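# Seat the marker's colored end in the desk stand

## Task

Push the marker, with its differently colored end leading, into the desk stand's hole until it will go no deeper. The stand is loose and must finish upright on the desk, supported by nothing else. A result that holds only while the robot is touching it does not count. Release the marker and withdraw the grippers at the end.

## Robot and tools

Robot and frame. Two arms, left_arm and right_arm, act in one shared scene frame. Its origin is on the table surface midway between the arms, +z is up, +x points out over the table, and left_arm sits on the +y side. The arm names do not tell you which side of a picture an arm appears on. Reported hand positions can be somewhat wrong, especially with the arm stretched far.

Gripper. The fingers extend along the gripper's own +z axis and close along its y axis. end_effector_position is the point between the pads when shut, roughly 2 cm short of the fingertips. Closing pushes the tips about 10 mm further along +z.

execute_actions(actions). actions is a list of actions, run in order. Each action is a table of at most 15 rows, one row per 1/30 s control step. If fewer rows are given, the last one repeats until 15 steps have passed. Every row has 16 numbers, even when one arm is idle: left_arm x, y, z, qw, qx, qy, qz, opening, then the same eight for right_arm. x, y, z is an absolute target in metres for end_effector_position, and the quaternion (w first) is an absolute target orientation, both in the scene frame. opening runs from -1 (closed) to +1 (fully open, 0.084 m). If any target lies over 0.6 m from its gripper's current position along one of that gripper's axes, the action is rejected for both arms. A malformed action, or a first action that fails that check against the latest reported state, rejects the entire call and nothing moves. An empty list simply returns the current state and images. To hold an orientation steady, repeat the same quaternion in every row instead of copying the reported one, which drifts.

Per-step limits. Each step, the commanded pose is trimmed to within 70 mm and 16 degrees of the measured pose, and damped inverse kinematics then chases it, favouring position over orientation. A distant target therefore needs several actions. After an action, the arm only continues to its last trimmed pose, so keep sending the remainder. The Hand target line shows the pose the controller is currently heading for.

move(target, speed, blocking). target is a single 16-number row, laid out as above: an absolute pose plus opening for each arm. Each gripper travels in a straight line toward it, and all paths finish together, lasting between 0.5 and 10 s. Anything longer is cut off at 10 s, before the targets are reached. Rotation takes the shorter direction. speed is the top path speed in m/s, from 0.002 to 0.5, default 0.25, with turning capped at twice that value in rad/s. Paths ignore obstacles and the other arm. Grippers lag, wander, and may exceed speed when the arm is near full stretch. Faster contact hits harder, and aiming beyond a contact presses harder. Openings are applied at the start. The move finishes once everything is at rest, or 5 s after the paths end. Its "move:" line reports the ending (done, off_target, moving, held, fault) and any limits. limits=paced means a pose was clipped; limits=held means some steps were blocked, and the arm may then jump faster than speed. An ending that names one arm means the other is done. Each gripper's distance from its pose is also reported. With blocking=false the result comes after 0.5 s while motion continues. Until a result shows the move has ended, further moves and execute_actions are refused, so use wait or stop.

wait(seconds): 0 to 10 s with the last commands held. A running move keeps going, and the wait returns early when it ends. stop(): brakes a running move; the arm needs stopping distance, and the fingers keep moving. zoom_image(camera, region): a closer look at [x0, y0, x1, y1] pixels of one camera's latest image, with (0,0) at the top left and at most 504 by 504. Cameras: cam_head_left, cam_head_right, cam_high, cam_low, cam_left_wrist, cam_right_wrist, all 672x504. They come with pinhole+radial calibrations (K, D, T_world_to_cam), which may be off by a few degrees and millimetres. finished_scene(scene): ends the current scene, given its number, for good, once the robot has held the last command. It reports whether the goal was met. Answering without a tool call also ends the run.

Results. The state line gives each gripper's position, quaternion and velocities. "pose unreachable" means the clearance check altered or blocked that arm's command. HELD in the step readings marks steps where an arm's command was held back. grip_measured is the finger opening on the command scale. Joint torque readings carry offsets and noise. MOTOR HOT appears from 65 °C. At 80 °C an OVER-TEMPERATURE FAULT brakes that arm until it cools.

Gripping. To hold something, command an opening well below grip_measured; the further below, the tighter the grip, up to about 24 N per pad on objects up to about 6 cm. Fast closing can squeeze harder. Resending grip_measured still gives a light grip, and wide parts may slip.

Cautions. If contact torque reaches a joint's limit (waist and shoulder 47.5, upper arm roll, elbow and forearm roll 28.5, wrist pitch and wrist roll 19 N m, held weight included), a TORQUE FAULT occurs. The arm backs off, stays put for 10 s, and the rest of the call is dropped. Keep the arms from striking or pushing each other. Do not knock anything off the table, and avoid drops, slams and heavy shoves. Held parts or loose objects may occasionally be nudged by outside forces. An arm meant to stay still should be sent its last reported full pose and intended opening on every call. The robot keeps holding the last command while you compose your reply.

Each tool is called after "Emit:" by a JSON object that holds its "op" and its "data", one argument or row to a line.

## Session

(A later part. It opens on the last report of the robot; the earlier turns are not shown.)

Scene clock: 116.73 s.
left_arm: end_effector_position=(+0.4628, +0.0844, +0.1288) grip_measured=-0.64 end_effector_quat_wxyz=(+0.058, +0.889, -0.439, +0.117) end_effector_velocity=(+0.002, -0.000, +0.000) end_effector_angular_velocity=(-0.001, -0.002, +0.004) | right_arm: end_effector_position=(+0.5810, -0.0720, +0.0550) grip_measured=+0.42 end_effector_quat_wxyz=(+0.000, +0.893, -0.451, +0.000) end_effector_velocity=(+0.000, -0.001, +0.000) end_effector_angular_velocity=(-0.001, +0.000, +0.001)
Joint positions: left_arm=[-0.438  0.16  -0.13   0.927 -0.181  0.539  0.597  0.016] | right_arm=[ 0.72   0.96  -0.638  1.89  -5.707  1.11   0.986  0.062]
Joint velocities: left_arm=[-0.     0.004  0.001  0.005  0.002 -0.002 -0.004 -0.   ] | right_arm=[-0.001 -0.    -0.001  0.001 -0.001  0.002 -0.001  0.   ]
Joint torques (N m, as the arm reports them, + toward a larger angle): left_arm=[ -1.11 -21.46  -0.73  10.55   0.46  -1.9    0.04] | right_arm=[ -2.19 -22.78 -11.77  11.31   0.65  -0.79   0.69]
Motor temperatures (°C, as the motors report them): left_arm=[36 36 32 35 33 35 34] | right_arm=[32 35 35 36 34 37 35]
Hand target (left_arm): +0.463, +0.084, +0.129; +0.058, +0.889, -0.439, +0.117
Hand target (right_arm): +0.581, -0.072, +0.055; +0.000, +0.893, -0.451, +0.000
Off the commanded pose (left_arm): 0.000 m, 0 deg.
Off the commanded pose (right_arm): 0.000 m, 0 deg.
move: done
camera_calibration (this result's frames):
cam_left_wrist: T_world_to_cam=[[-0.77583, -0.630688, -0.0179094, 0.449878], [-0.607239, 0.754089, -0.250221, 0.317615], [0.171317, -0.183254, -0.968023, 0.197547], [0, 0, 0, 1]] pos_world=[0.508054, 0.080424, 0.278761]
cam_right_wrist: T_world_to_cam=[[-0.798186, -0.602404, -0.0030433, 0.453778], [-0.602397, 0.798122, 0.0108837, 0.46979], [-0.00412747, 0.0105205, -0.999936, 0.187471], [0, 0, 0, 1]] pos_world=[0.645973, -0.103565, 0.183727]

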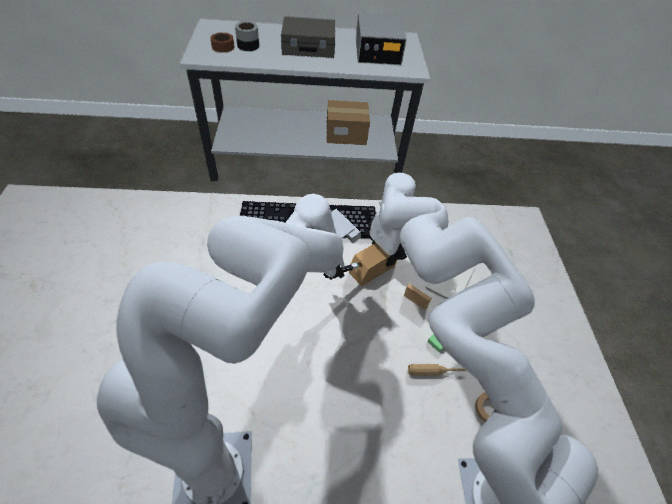

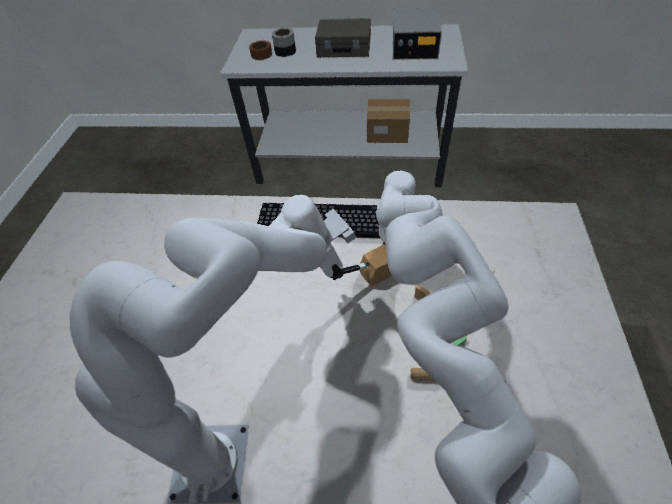

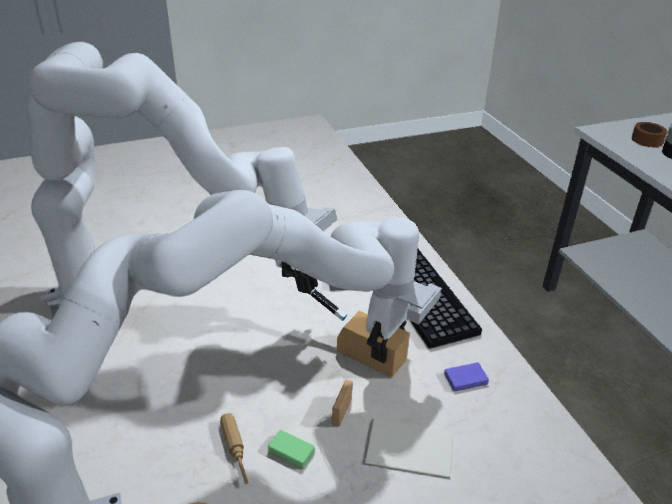

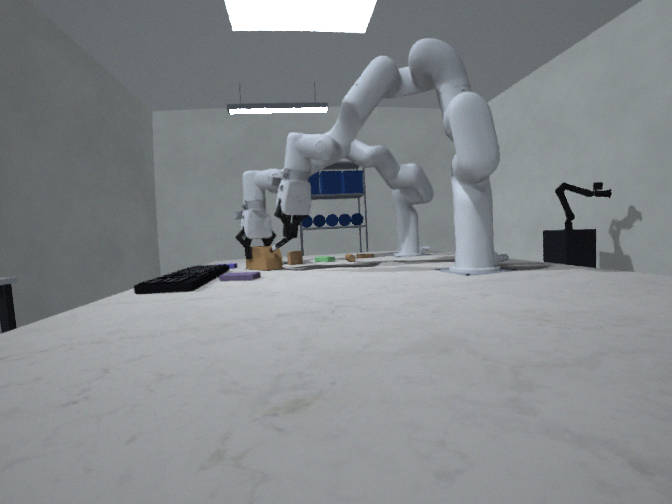

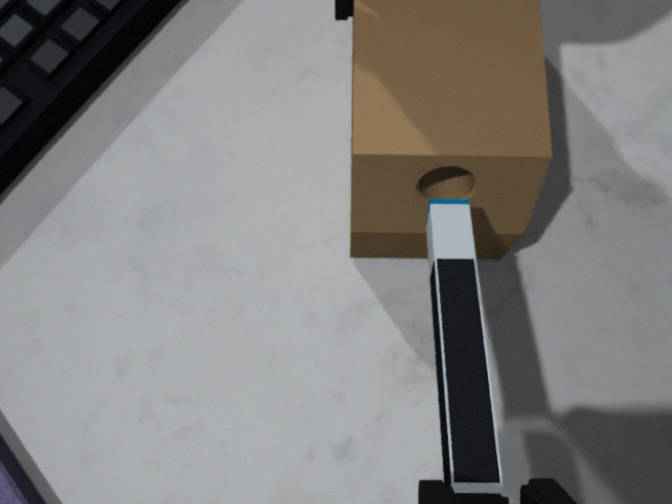

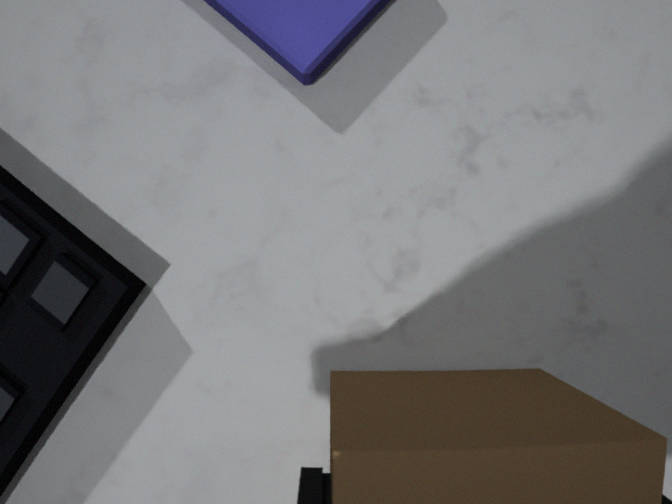

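Emit:
{"op": "move", "data": {
  "target": [0.4661,0.0801,0.1268,0.0578,0.8888,-0.4393,0.1170,-1,0.581,-0.072,0.055,0,0.8926,-0.4509,0,-0.3],
  "speed": 0.01
}}

Emit:
{"op": "zoom_image", "data": {
  "camera": "cam_left_wrist",
  "region": [400, 160, 510, 260]
}}

Emit:
{"op": "zoom_image", "data": {
  "camera": "cam_low",
  "region": [255, 230, 295, 265]
}}

Scene clock: 127.17 s.
left_arm: end_effector_position=(+0.4660, +0.0802, +0.1268) grip_measured=-0.64 end_effector_quat_wxyz=(+0.058, +0.889, -0.439, +0.117) end_effector_velocity=(+0.001, -0.001, -0.000) end_effector_angular_velocity=(+0.000, -0.001, -0.000) | right_arm: end_effector_position=(+0.5810, -0.0720, +0.0550) grip_measured=+0.42 end_effector_quat_wxyz=(+0.000, +0.893, -0.451, -0.000) end_effector_velocity=(-0.000, -0.000, -0.000) end_effector_angular_velocity=(+0.001, +0.002, -0.000)
Joint positions: left_arm=[-0.443  0.178 -0.131  0.943 -0.175  0.537  0.588  0.016] | right_arm=[ 0.72   0.96  -0.638  1.89  -5.707  1.11   0.986  0.062]
Joint velocities: left_arm=[-0.003  0.005  0.001  0.005  0.002 -0.    -0.003 -0.   ] | right_arm=[-0.     0.001 -0.     0.     0.001  0.001 -0.001 -0.   ]
Joint torques (N m, as the arm reports them, + toward a larger angle): left_arm=[ -0.95 -22.39  -0.53  10.58   0.58  -1.84  -0.11] | right_arm=[ -2.59 -23.22 -11.83  11.98   0.62  -1.04   0.7 ]
Motor temperatures (°C, as the motors report them): left_arm=[36 36 32 36 33 35 34] | right_arm=[32 35 35 36 34 37 35]
Hand target (left_arm): +0.466, +0.080, +0.127; +0.058, +0.889, -0.439, +0.117
Hand target (right_arm): +0.581, -0.072, +0.055; +0.000, +0.893, -0.451, +0.000
Off the commanded pose (left_arm): 0.000 m, 0 deg.
Off the commanded pose (right_arm): 0.000 m, 0 deg.
move: done
camera_calibration (this result's frames):
cam_left_wrist: T_world_to_cam=[[-0.77587, -0.630638, -0.0179449, 0.449672], [-0.607198, 0.754149, -0.250139, 0.322174], [0.17128, -0.183179, -0.968044, 0.194363], [0, 0, 0, 1]] pos_world=[0.51122, 0.0762161, 0.276809]
cam_right_wrist: T_world_to_cam=[[-0.798185, -0.602405, -0.00304384, 0.453778], [-0.602398, 0.798121, 0.0108848, 0.46979], [-0.00412769, 0.0105217, -0.999936, 0.187471], [0, 0, 0, 1]] pos_world=[0.645973, -0.103564, 0.183727]

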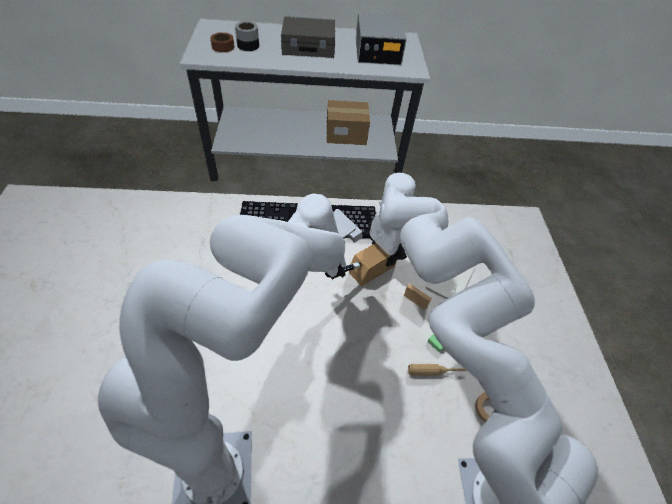

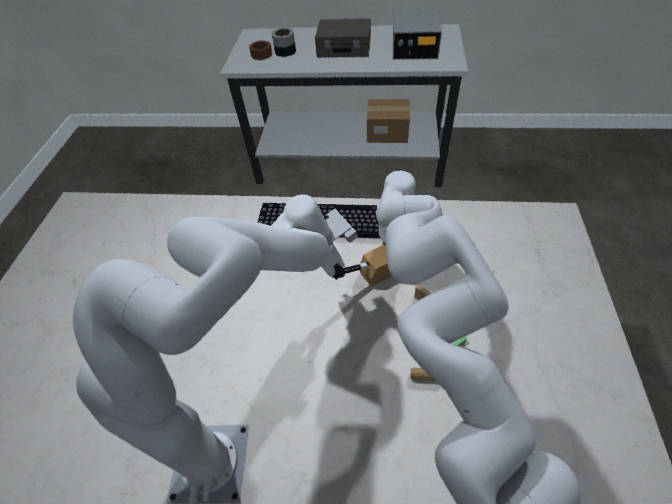

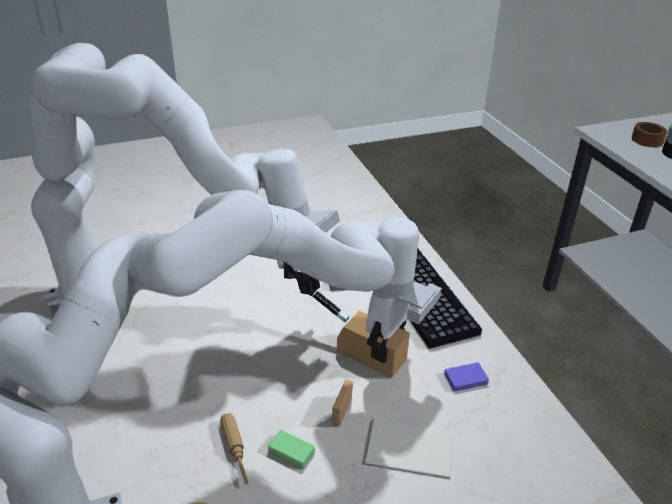

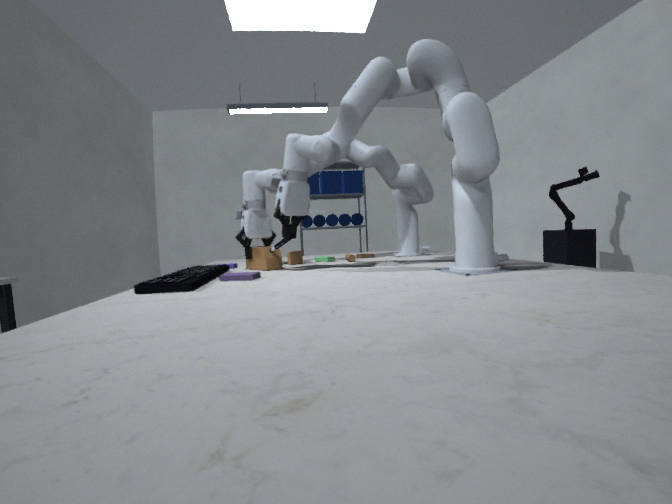

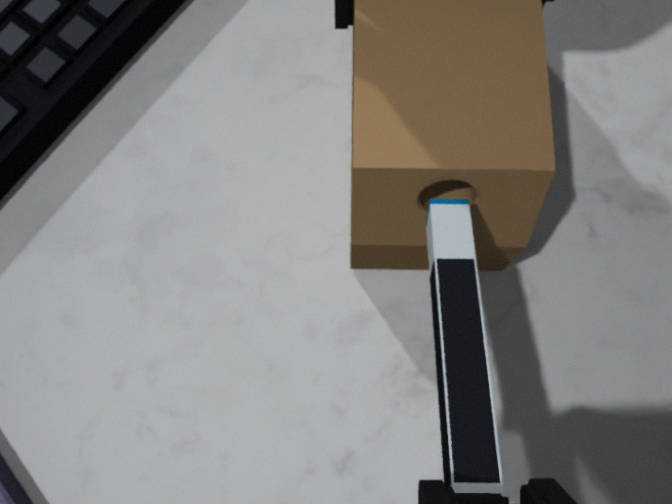

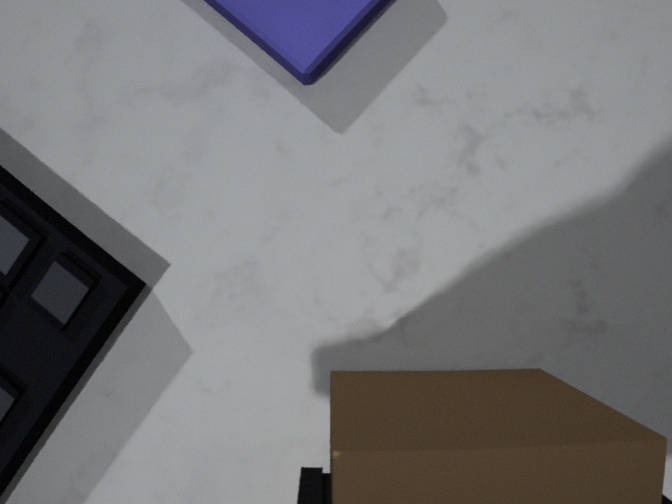

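Region (400, 160, 510, 260) of cam_left_wrist's 672x504 image, scaled by 4.582, with more detail than that image has; it fills the top 458 rows of this view, and the rest is white.

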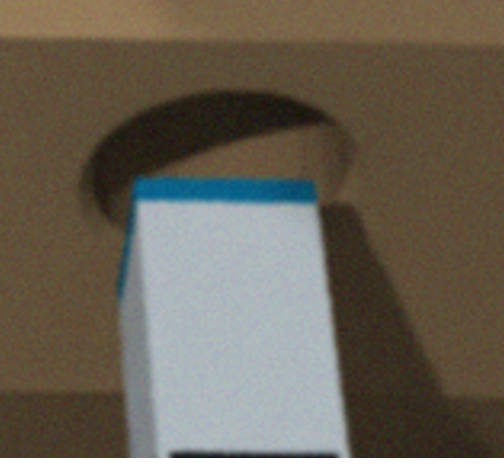

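Region (255, 230, 295, 265) of cam_low's 672x504 image, scaled by 12.600, with more detail than that image has; it fills the top 441 rows of this view, and the rest is white.

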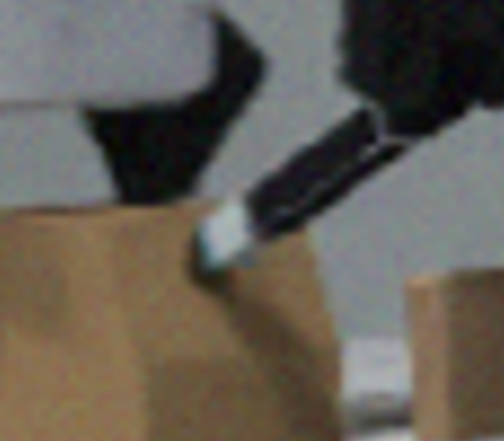

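Emit:
{"op": "move", "data": {
  "target": [0.4675,0.0773,0.1236,0.0578,0.8888,-0.4393,0.1170,-1,0.581,-0.072,0.055,0,0.8926,-0.4509,0,-0.3],
  "speed": 0.01
}}

Emit:
{"op": "zoom_image", "data": {
  "camera": "cam_left_wrist",
  "region": [400, 160, 510, 260]
}}

Emit:
{"op": "zoom_image", "data": {
  "camera": "cam_low",
  "region": [255, 230, 295, 265]
}}

Scene clock: 134.13 s.
left_arm: end_effector_position=(+0.4674, +0.0774, +0.1237) grip_measured=-0.64 end_effector_quat_wxyz=(+0.058, +0.889, -0.439, +0.117) end_effector_velocity=(+0.002, +0.000, -0.000) end_effector_angular_velocity=(-0.000, -0.001, +0.005) | right_arm: end_effector_position=(+0.5810, -0.0720, +0.0550) grip_measured=+0.42 end_effector_quat_wxyz=(+0.000, +0.893, -0.451, -0.000) end_effector_velocity=(+0.000, -0.000, +0.000) end_effector_angular_velocity=(-0.001, -0.001, +0.002)
Joint positions: left_arm=[-0.446  0.191 -0.131  0.95  -0.172  0.53   0.583  0.016] | right_arm=[ 0.72   0.96  -0.638  1.89  -5.707  1.11   0.986  0.062]
Joint velocities: left_arm=[-0.001  0.004  0.002  0.003  0.001 -0.002 -0.004 -0.   ] | right_arm=[-0.    -0.001 -0.    -0.    -0.001 -0.001 -0.002 -0.   ]
Joint torques (N m, as the arm reports them, + toward a larger angle): left_arm=[ -0.81 -22.5   -0.87  10.58   0.61  -1.85   0.15] | right_arm=[ -3.06 -24.05 -11.81  11.89   0.49  -1.18   0.87]
Motor temperatures (°C, as the motors report them): left_arm=[36 36 32 36 33 35 34] | right_arm=[32 35 36 36 34 37 35]
Hand target (left_arm): +0.467, +0.077, +0.124; +0.058, +0.889, -0.439, +0.117
Hand target (right_arm): +0.581, -0.072, +0.055; +0.000, +0.893, -0.451, +0.000
Off the commanded pose (left_arm): 0.000 m, 0 deg.
Off the commanded pose (right_arm): 0.000 m, 0 deg.
move: done
camera_calibration (this result's frames):
cam_left_wrist: T_world_to_cam=[[-0.77587, -0.630638, -0.0179452, 0.44896], [-0.607207, 0.754159, -0.250086, 0.324373], [0.171247, -0.183138, -0.968057, 0.190542], [0, 0, 0, 1]] pos_world=[0.512666, 0.0733975, 0.273634]
cam_right_wrist: T_world_to_cam=[[-0.798185, -0.602405, -0.00304405, 0.453778], [-0.602398, 0.798121, 0.0108849, 0.46979], [-0.00412757, 0.0105219, -0.999936, 0.187471], [0, 0, 0, 1]] pos_world=[0.645973, -0.103564, 0.183727]

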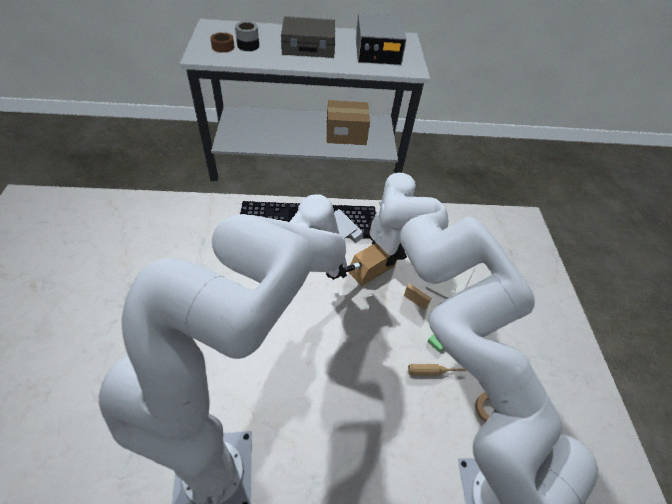

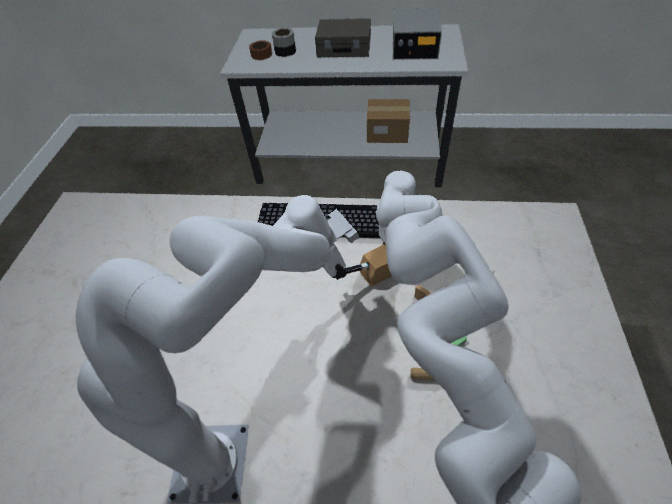

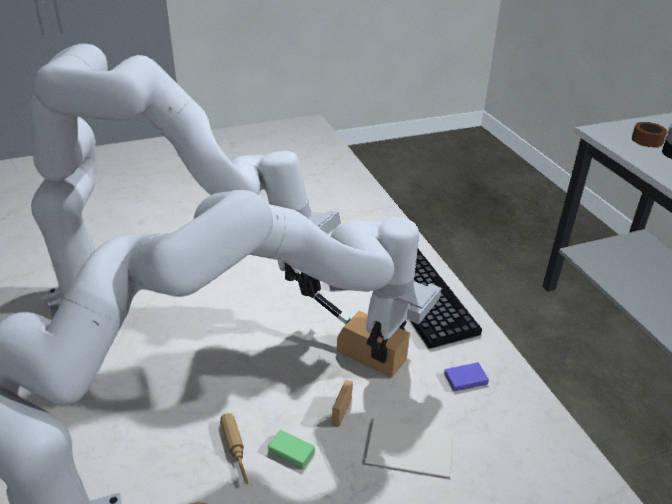

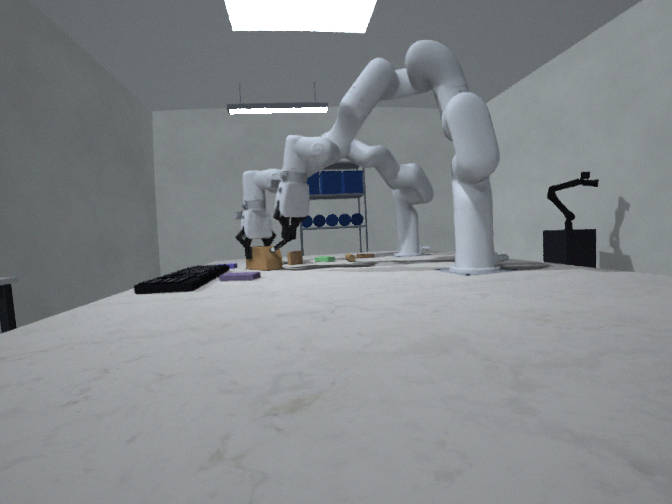

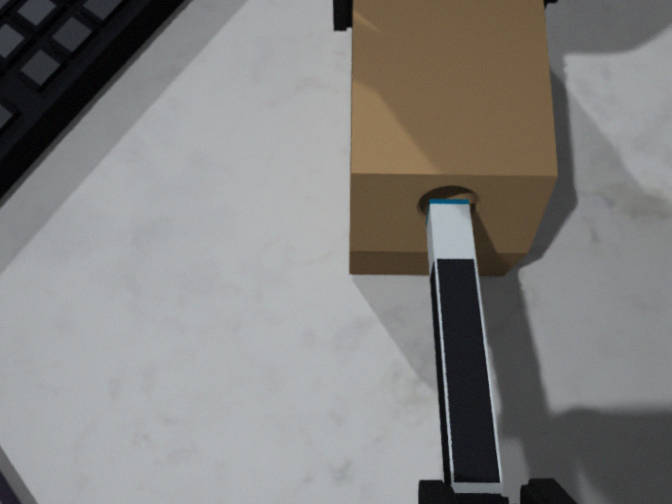

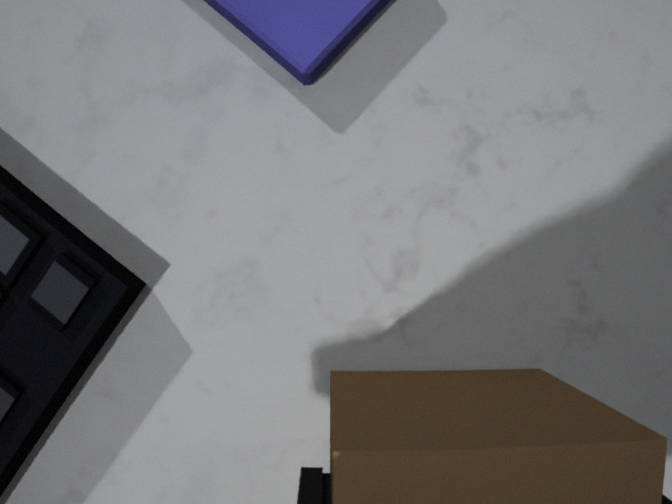

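Region (400, 160, 510, 260) of cam_left_wrist's 672x504 image, scaled by 4.582, with more detail than that image has; it fills the top 458 rows of this view, and the rest is white.

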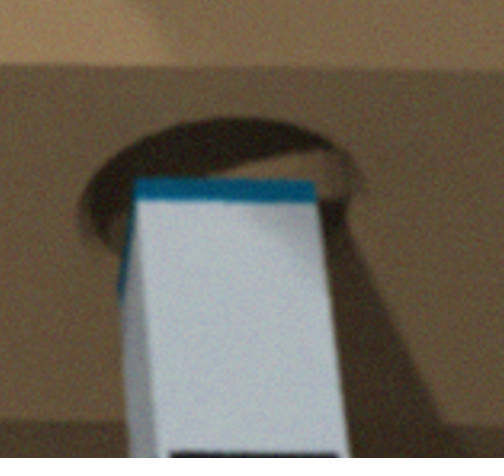

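Region (255, 230, 295, 265) of cam_low's 672x504 image, scaled by 12.600, with more detail than that image has; it fills the top 441 rows of this view, and the rest is white.

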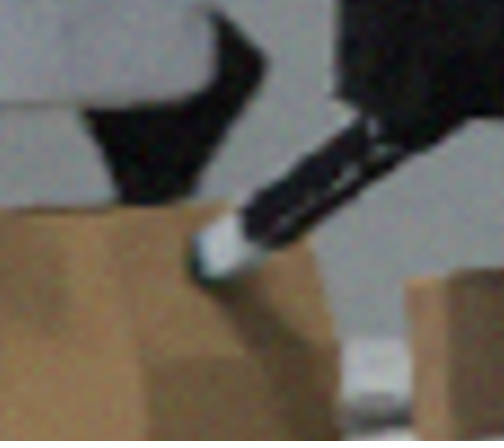

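Emit:
{"op": "move", "data": {
  "target": [0.4731,0.0695,0.1208,0.0578,0.8888,-0.4393,0.1170,-1,0.581,-0.072,0.055,0,0.8926,-0.4509,0,-0.3],
  "speed": 0.006
}}

Emit:
{"op": "zoom_image", "data": {
  "camera": "cam_left_wrist",
  "region": [400, 160, 510, 260]
}}

Scene clock: 139.07 s.
left_arm: end_effector_position=(+0.4730, +0.0695, +0.1208) grip_measured=-0.64 end_effector_quat_wxyz=(+0.058, +0.889, -0.439, +0.117) end_effector_velocity=(+0.001, +0.000, -0.000) end_effector_angular_velocity=(-0.000, -0.000, +0.002) | right_arm: end_effector_position=(+0.5810, -0.0720, +0.0550) grip_measured=+0.42 end_effector_quat_wxyz=(-0.000, +0.893, -0.451, +0.000) end_effector_velocity=(+0.001, -0.001, +0.000) end_effector_angular_velocity=(+0.001, -0.001, -0.001)
Joint positions: left_arm=[-0.455  0.221 -0.132  0.981 -0.161  0.529  0.566  0.016] | right_arm=[ 0.72   0.96  -0.638  1.89  -5.707  1.11   0.986  0.062]
Joint velocities: left_arm=[ 0.     0.003  0.001  0.003  0.001 -0.    -0.001  0.   ] | right_arm=[-0.001 -0.    -0.001  0.     0.001 -0.    -0.001 -0.   ]
Joint torques (N m, as the arm reports them, + toward a larger angle): left_arm=[ -0.99 -23.64  -0.88  10.97   0.54  -1.72  -0.17] | right_arm=[ -2.17 -23.38 -11.6   11.62  -0.16  -1.04   0.98]
Motor temperatures (°C, as the motors report them): left_arm=[36 36 32 36 33 35 34] | right_arm=[32 35 36 36 34 37 35]
Hand target (left_arm): +0.473, +0.069, +0.121; +0.058, +0.889, -0.439, +0.117
Hand target (right_arm): +0.581, -0.072, +0.055; +0.000, +0.893, -0.451, +0.000
Off the commanded pose (left_arm): 0.000 m, 0 deg.
Off the commanded pose (right_arm): 0.000 m, 0 deg.
move: done
camera_calibration (this result's frames):
cam_left_wrist: T_world_to_cam=[[-0.775871, -0.630638, -0.0178837, 0.448271], [-0.607212, 0.754142, -0.250126, 0.332959], [0.171226, -0.183207, -0.968048, 0.185403], [0, 0, 0, 1]] pos_world=[0.518231, 0.0655655, 0.270778]
cam_right_wrist: T_world_to_cam=[[-0.798188, -0.602401, -0.00304661, 0.45378], [-0.602394, 0.798124, 0.0108826, 0.46979], [-0.00412413, 0.0105216, -0.999936, 0.18747], [0, 0, 0, 1]] pos_world=[0.645974, -0.103566, 0.183728]

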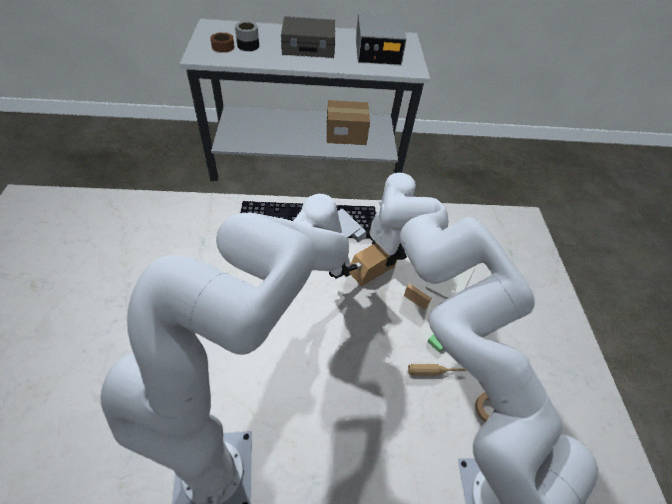

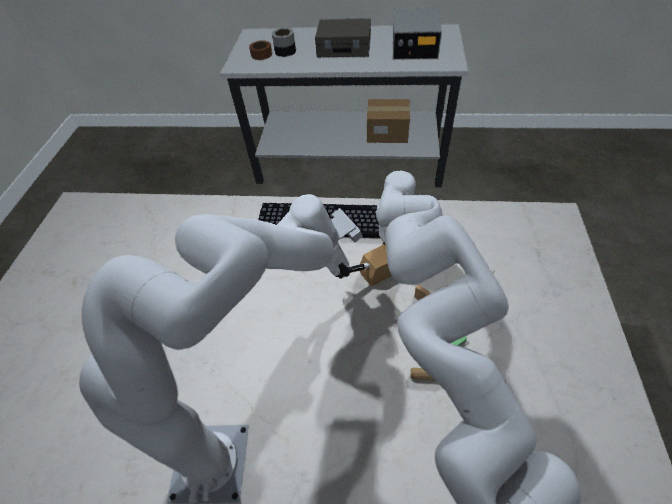

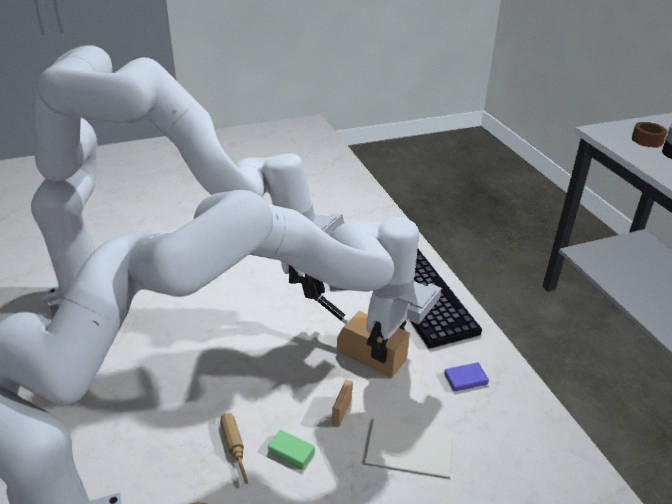

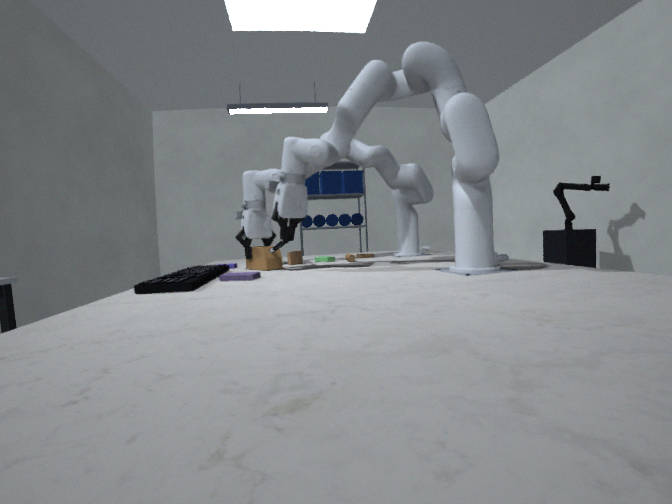

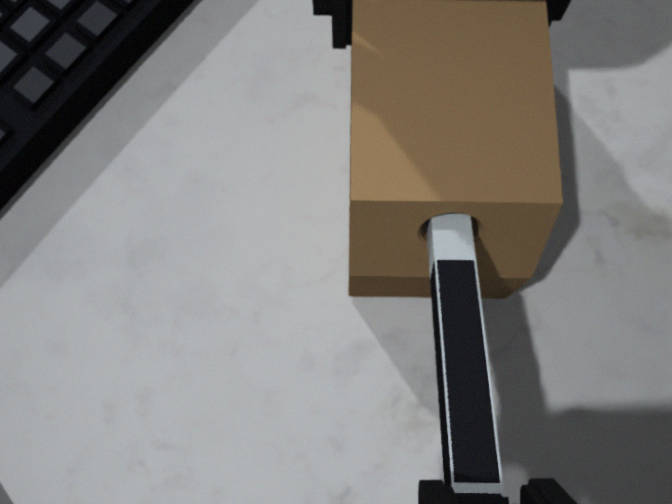

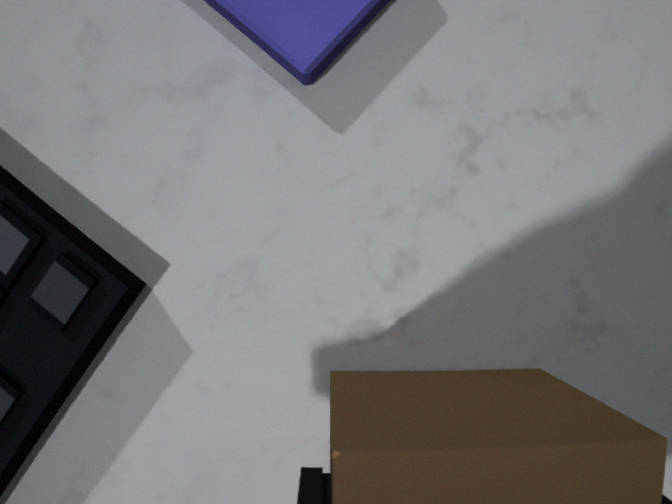

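Region (400, 160, 510, 260) of cam_left_wrist's 672x504 image, scaled by 4.582, with more detail than that image has; it fills the top 458 rows of this view, and the rest is white.

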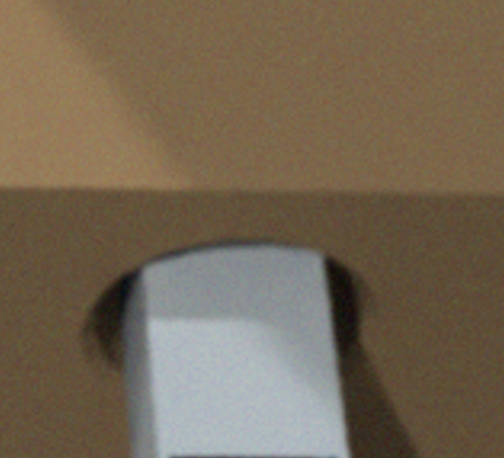

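In. Continue 25 mm.

Emit:
{"op": "move", "data": {
  "target": [0.4874,0.0508,0.1122,0.0578,0.8888,-0.4393,0.1170,-1,0.581,-0.072,0.055,0,0.8926,-0.4509,0,-0.3],
  "speed": 0.012
}}

Scene clock: 145.13 s.
left_arm: end_effector_position=(+0.4867, +0.0526, +0.1114) grip_measured=-0.64 end_effector_quat_wxyz=(+0.058, +0.889, -0.438, +0.115) end_effector_velocity=(+0.001, -0.003, -0.001) end_effector_angular_velocity=(-0.000, -0.001, -0.002) | right_arm: end_effector_position=(+0.5824, -0.0757, +0.0552) grip_measured=+0.42 end_effector_quat_wxyz=(+0.001, +0.892, -0.453, +0.002) end_effector_velocity=(-0.001, +0.001, -0.000) end_effector_angular_velocity=(-0.000, +0.001, +0.003)
Joint positions: left_arm=[-0.477  0.297 -0.127  1.058 -0.136  0.531  0.529  0.016] | right_arm=[ 0.717  0.96  -0.642  1.889 -5.708  1.109  0.986  0.062]
Joint velocities: left_arm=[-0.007  0.007  0.002  0.007  0.002 -0.001 -0.003  0.   ] | right_arm=[ 0.002  0.    -0.     0.     0.     0.001 -0.001 -0.   ]
Joint torques (N m, as the arm reports them, + toward a larger angle): left_arm=[ -2.6  -21.66  -6.82  15.13  -0.26  -5.09  -0.23] | right_arm=[  5.84 -25.52  -0.89  13.29   3.24   1.26   0.81]
Motor temperatures (°C, as the motors report them): left_arm=[36 36 32 36 33 35 34] | right_arm=[32 35 35 36 34 37 35]
Hand target (left_arm): +0.487, +0.051, +0.112; +0.058, +0.889, -0.439, +0.117
Hand target (right_arm): +0.581, -0.072, +0.055; +0.000, +0.893, -0.451, +0.000
Off the commanded pose (left_arm): 0.002 m, 0 deg.
Off the commanded pose (right_arm): 0.004 m, 0 deg.
move: off_target (right_arm)
camera_calibration (this result's frames):
cam_left_wrist: T_world_to_cam=[[-0.77472, -0.632082, -0.0167764, 0.447524], [-0.609416, 0.753487, -0.246716, 0.352447], [0.168586, -0.180912, -0.968943, 0.172144], [0, 0, 0, 1]] pos_world=[0.532472, 0.0484508, 0.261259]
cam_right_wrist: T_world_to_cam=[[-0.800948, -0.598727, -0.00292206, 0.454581], [-0.598732, 0.80092, 0.00692961, 0.47188], [-0.00180861, 0.00729979, -0.999972, 0.186078], [0, 0, 0, 1]] pos_world=[0.646962, -0.107126, 0.184132]

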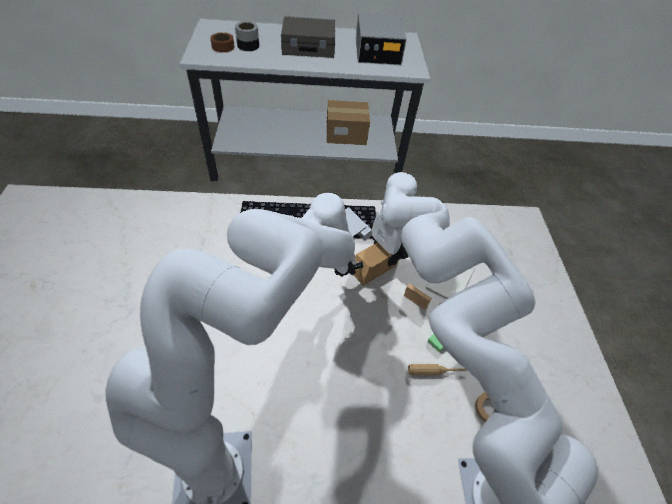

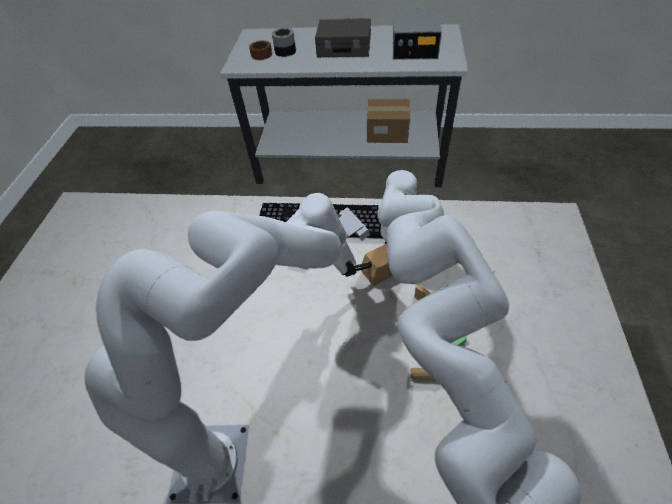

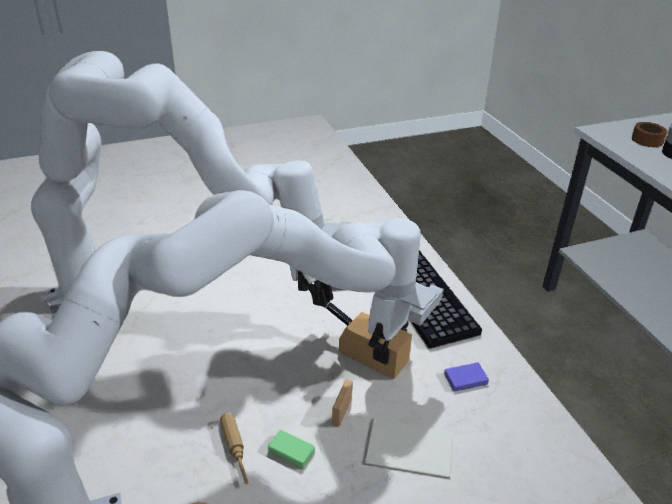

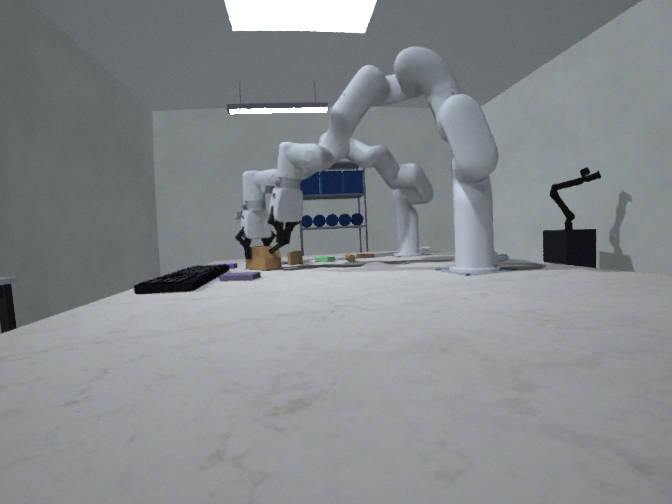

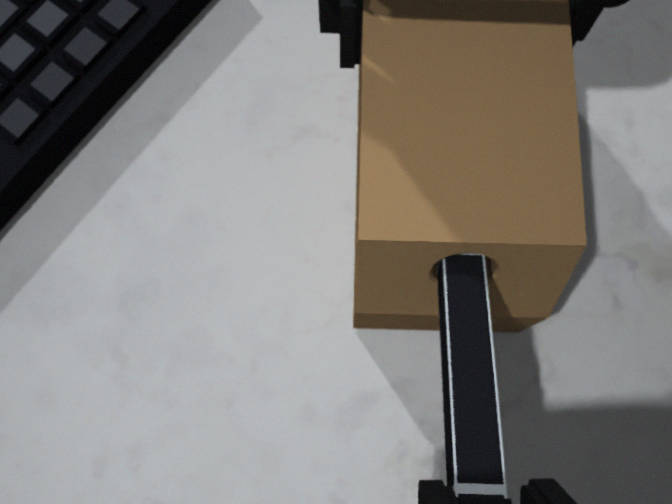

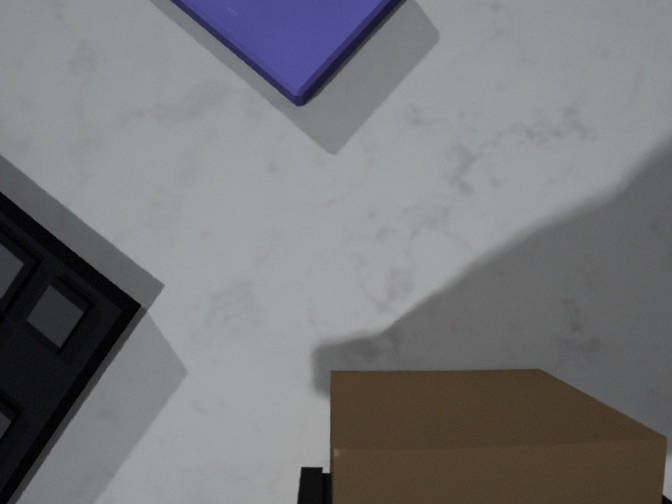

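Emit:
{"op": "move", "data": {
  "target": [0.4828,0.0568,0.1145,0.0578,0.8888,-0.4393,0.1170,-1,0.581,-0.072,0.055,0,0.8926,-0.4509,0,-0.3],
  "speed": 0.012
}}

Emit:
{"op": "zoom_image", "data": {
  "camera": "cam_left_wrist",
  "region": [380, 200, 560, 360]
}}

Scene clock: 149.80 s.
left_arm: end_effector_position=(+0.4832, +0.0558, +0.1150) grip_measured=-0.64 end_effector_quat_wxyz=(+0.058, +0.889, -0.440, +0.118) end_effector_velocity=(-0.001, +0.002, +0.001) end_effector_angular_velocity=(-0.000, +0.000, +0.001) | right_arm: end_effector_position=(+0.5800, -0.0693, +0.0549) grip_measured=+0.42 end_effector_quat_wxyz=(-0.001, +0.893, -0.449, -0.001) end_effector_velocity=(+0.001, +0.000, +0.001) end_effector_angular_velocity=(+0.002, -0.003, -0.003)
Joint positions: left_arm=[-0.471  0.276 -0.13   1.036 -0.143  0.526  0.54   0.016] | right_arm=[ 0.721  0.959 -0.634  1.89  -5.708  1.11   0.986  0.062]
Joint velocities: left_arm=[ 0.004 -0.006 -0.002 -0.006 -0.001 -0.     0.003 -0.   ] | right_arm=[-0.    -0.    -0.     0.001  0.002 -0.002  0.002 -0.   ]
Joint torques (N m, as the arm reports them, + toward a larger angle): left_arm=[ -1.66 -24.53  -3.74  12.74   0.17  -3.1    0.02] | right_arm=[  2.71 -24.23  -4.65  13.01   2.32  -0.06   0.85]
Motor temperatures (°C, as the motors report them): left_arm=[36 36 32 36 33 35 34] | right_arm=[32 36 35 36 34 37 35]
Hand target (left_arm): +0.483, +0.057, +0.114; +0.058, +0.889, -0.439, +0.117
Hand target (right_arm): +0.581, -0.072, +0.055; +0.000, +0.893, -0.451, -0.000
Off the commanded pose (left_arm): 0.001 m, 0 deg.
Off the commanded pose (right_arm): 0.003 m, 0 deg.
move: done
camera_calibration (this result's frames):
cam_left_wrist: T_world_to_cam=[[-0.776295, -0.630093, -0.0186925, 0.447759], [-0.606204, 0.754338, -0.251973, 0.347737], [0.172867, -0.184274, -0.967554, 0.174703], [0, 0, 0, 1]] pos_world=[0.528192, 0.0520113, 0.265025]
cam_right_wrist: T_world_to_cam=[[-0.796203, -0.60502, -0.00329248, 0.453262], [-0.605003, 0.796105, 0.0137222, 0.46825], [-0.00568104, 0.0129176, -0.9999, 0.188422], [0, 0, 0, 1]] pos_world=[0.645252, -0.100977, 0.18347]

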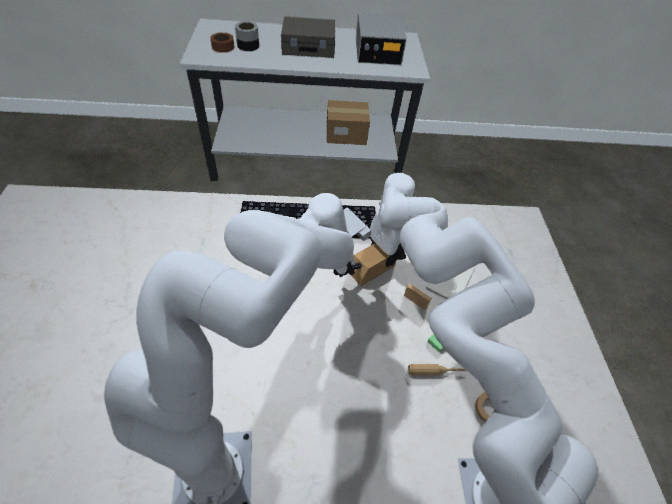

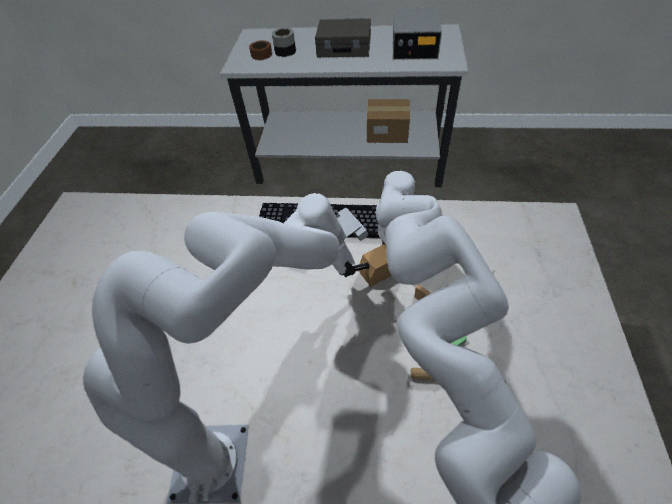

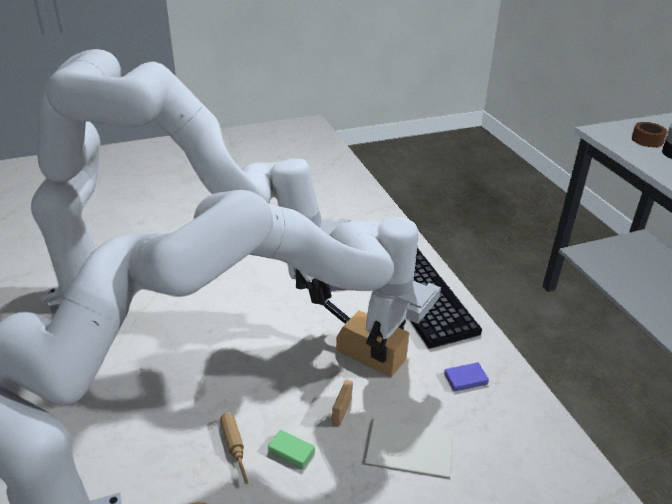

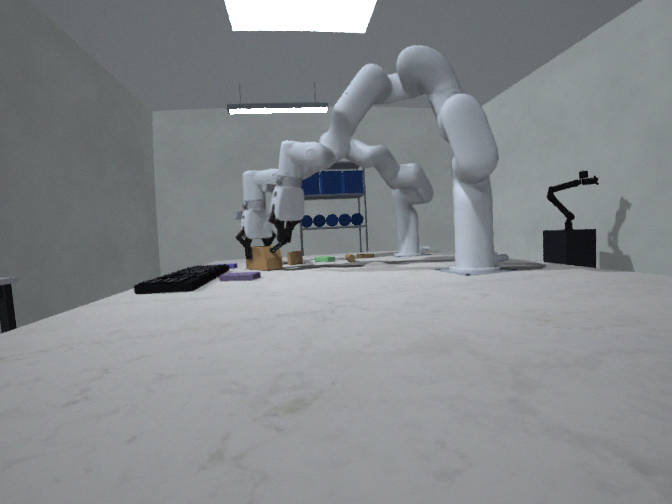

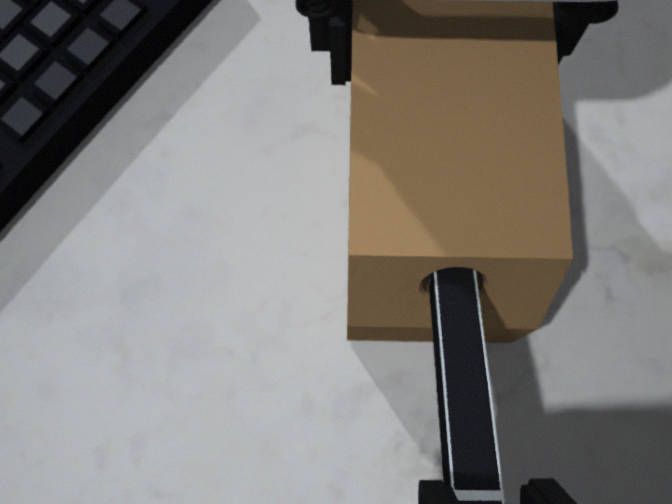

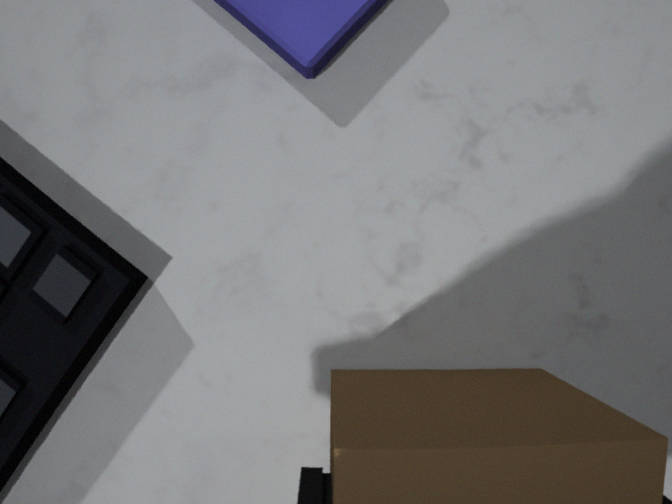

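Region (380, 200, 560, 360) of cam_left_wrist's 672x504 image, scaled by 2.800, with more detail than that image has.

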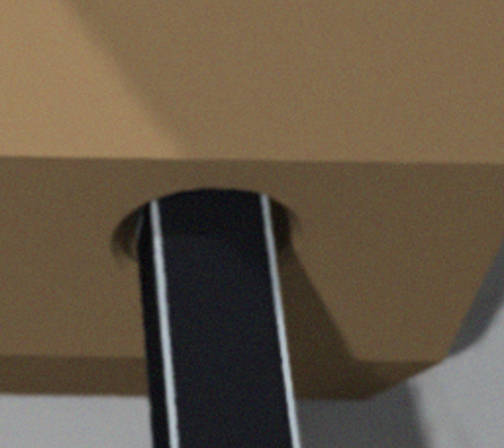

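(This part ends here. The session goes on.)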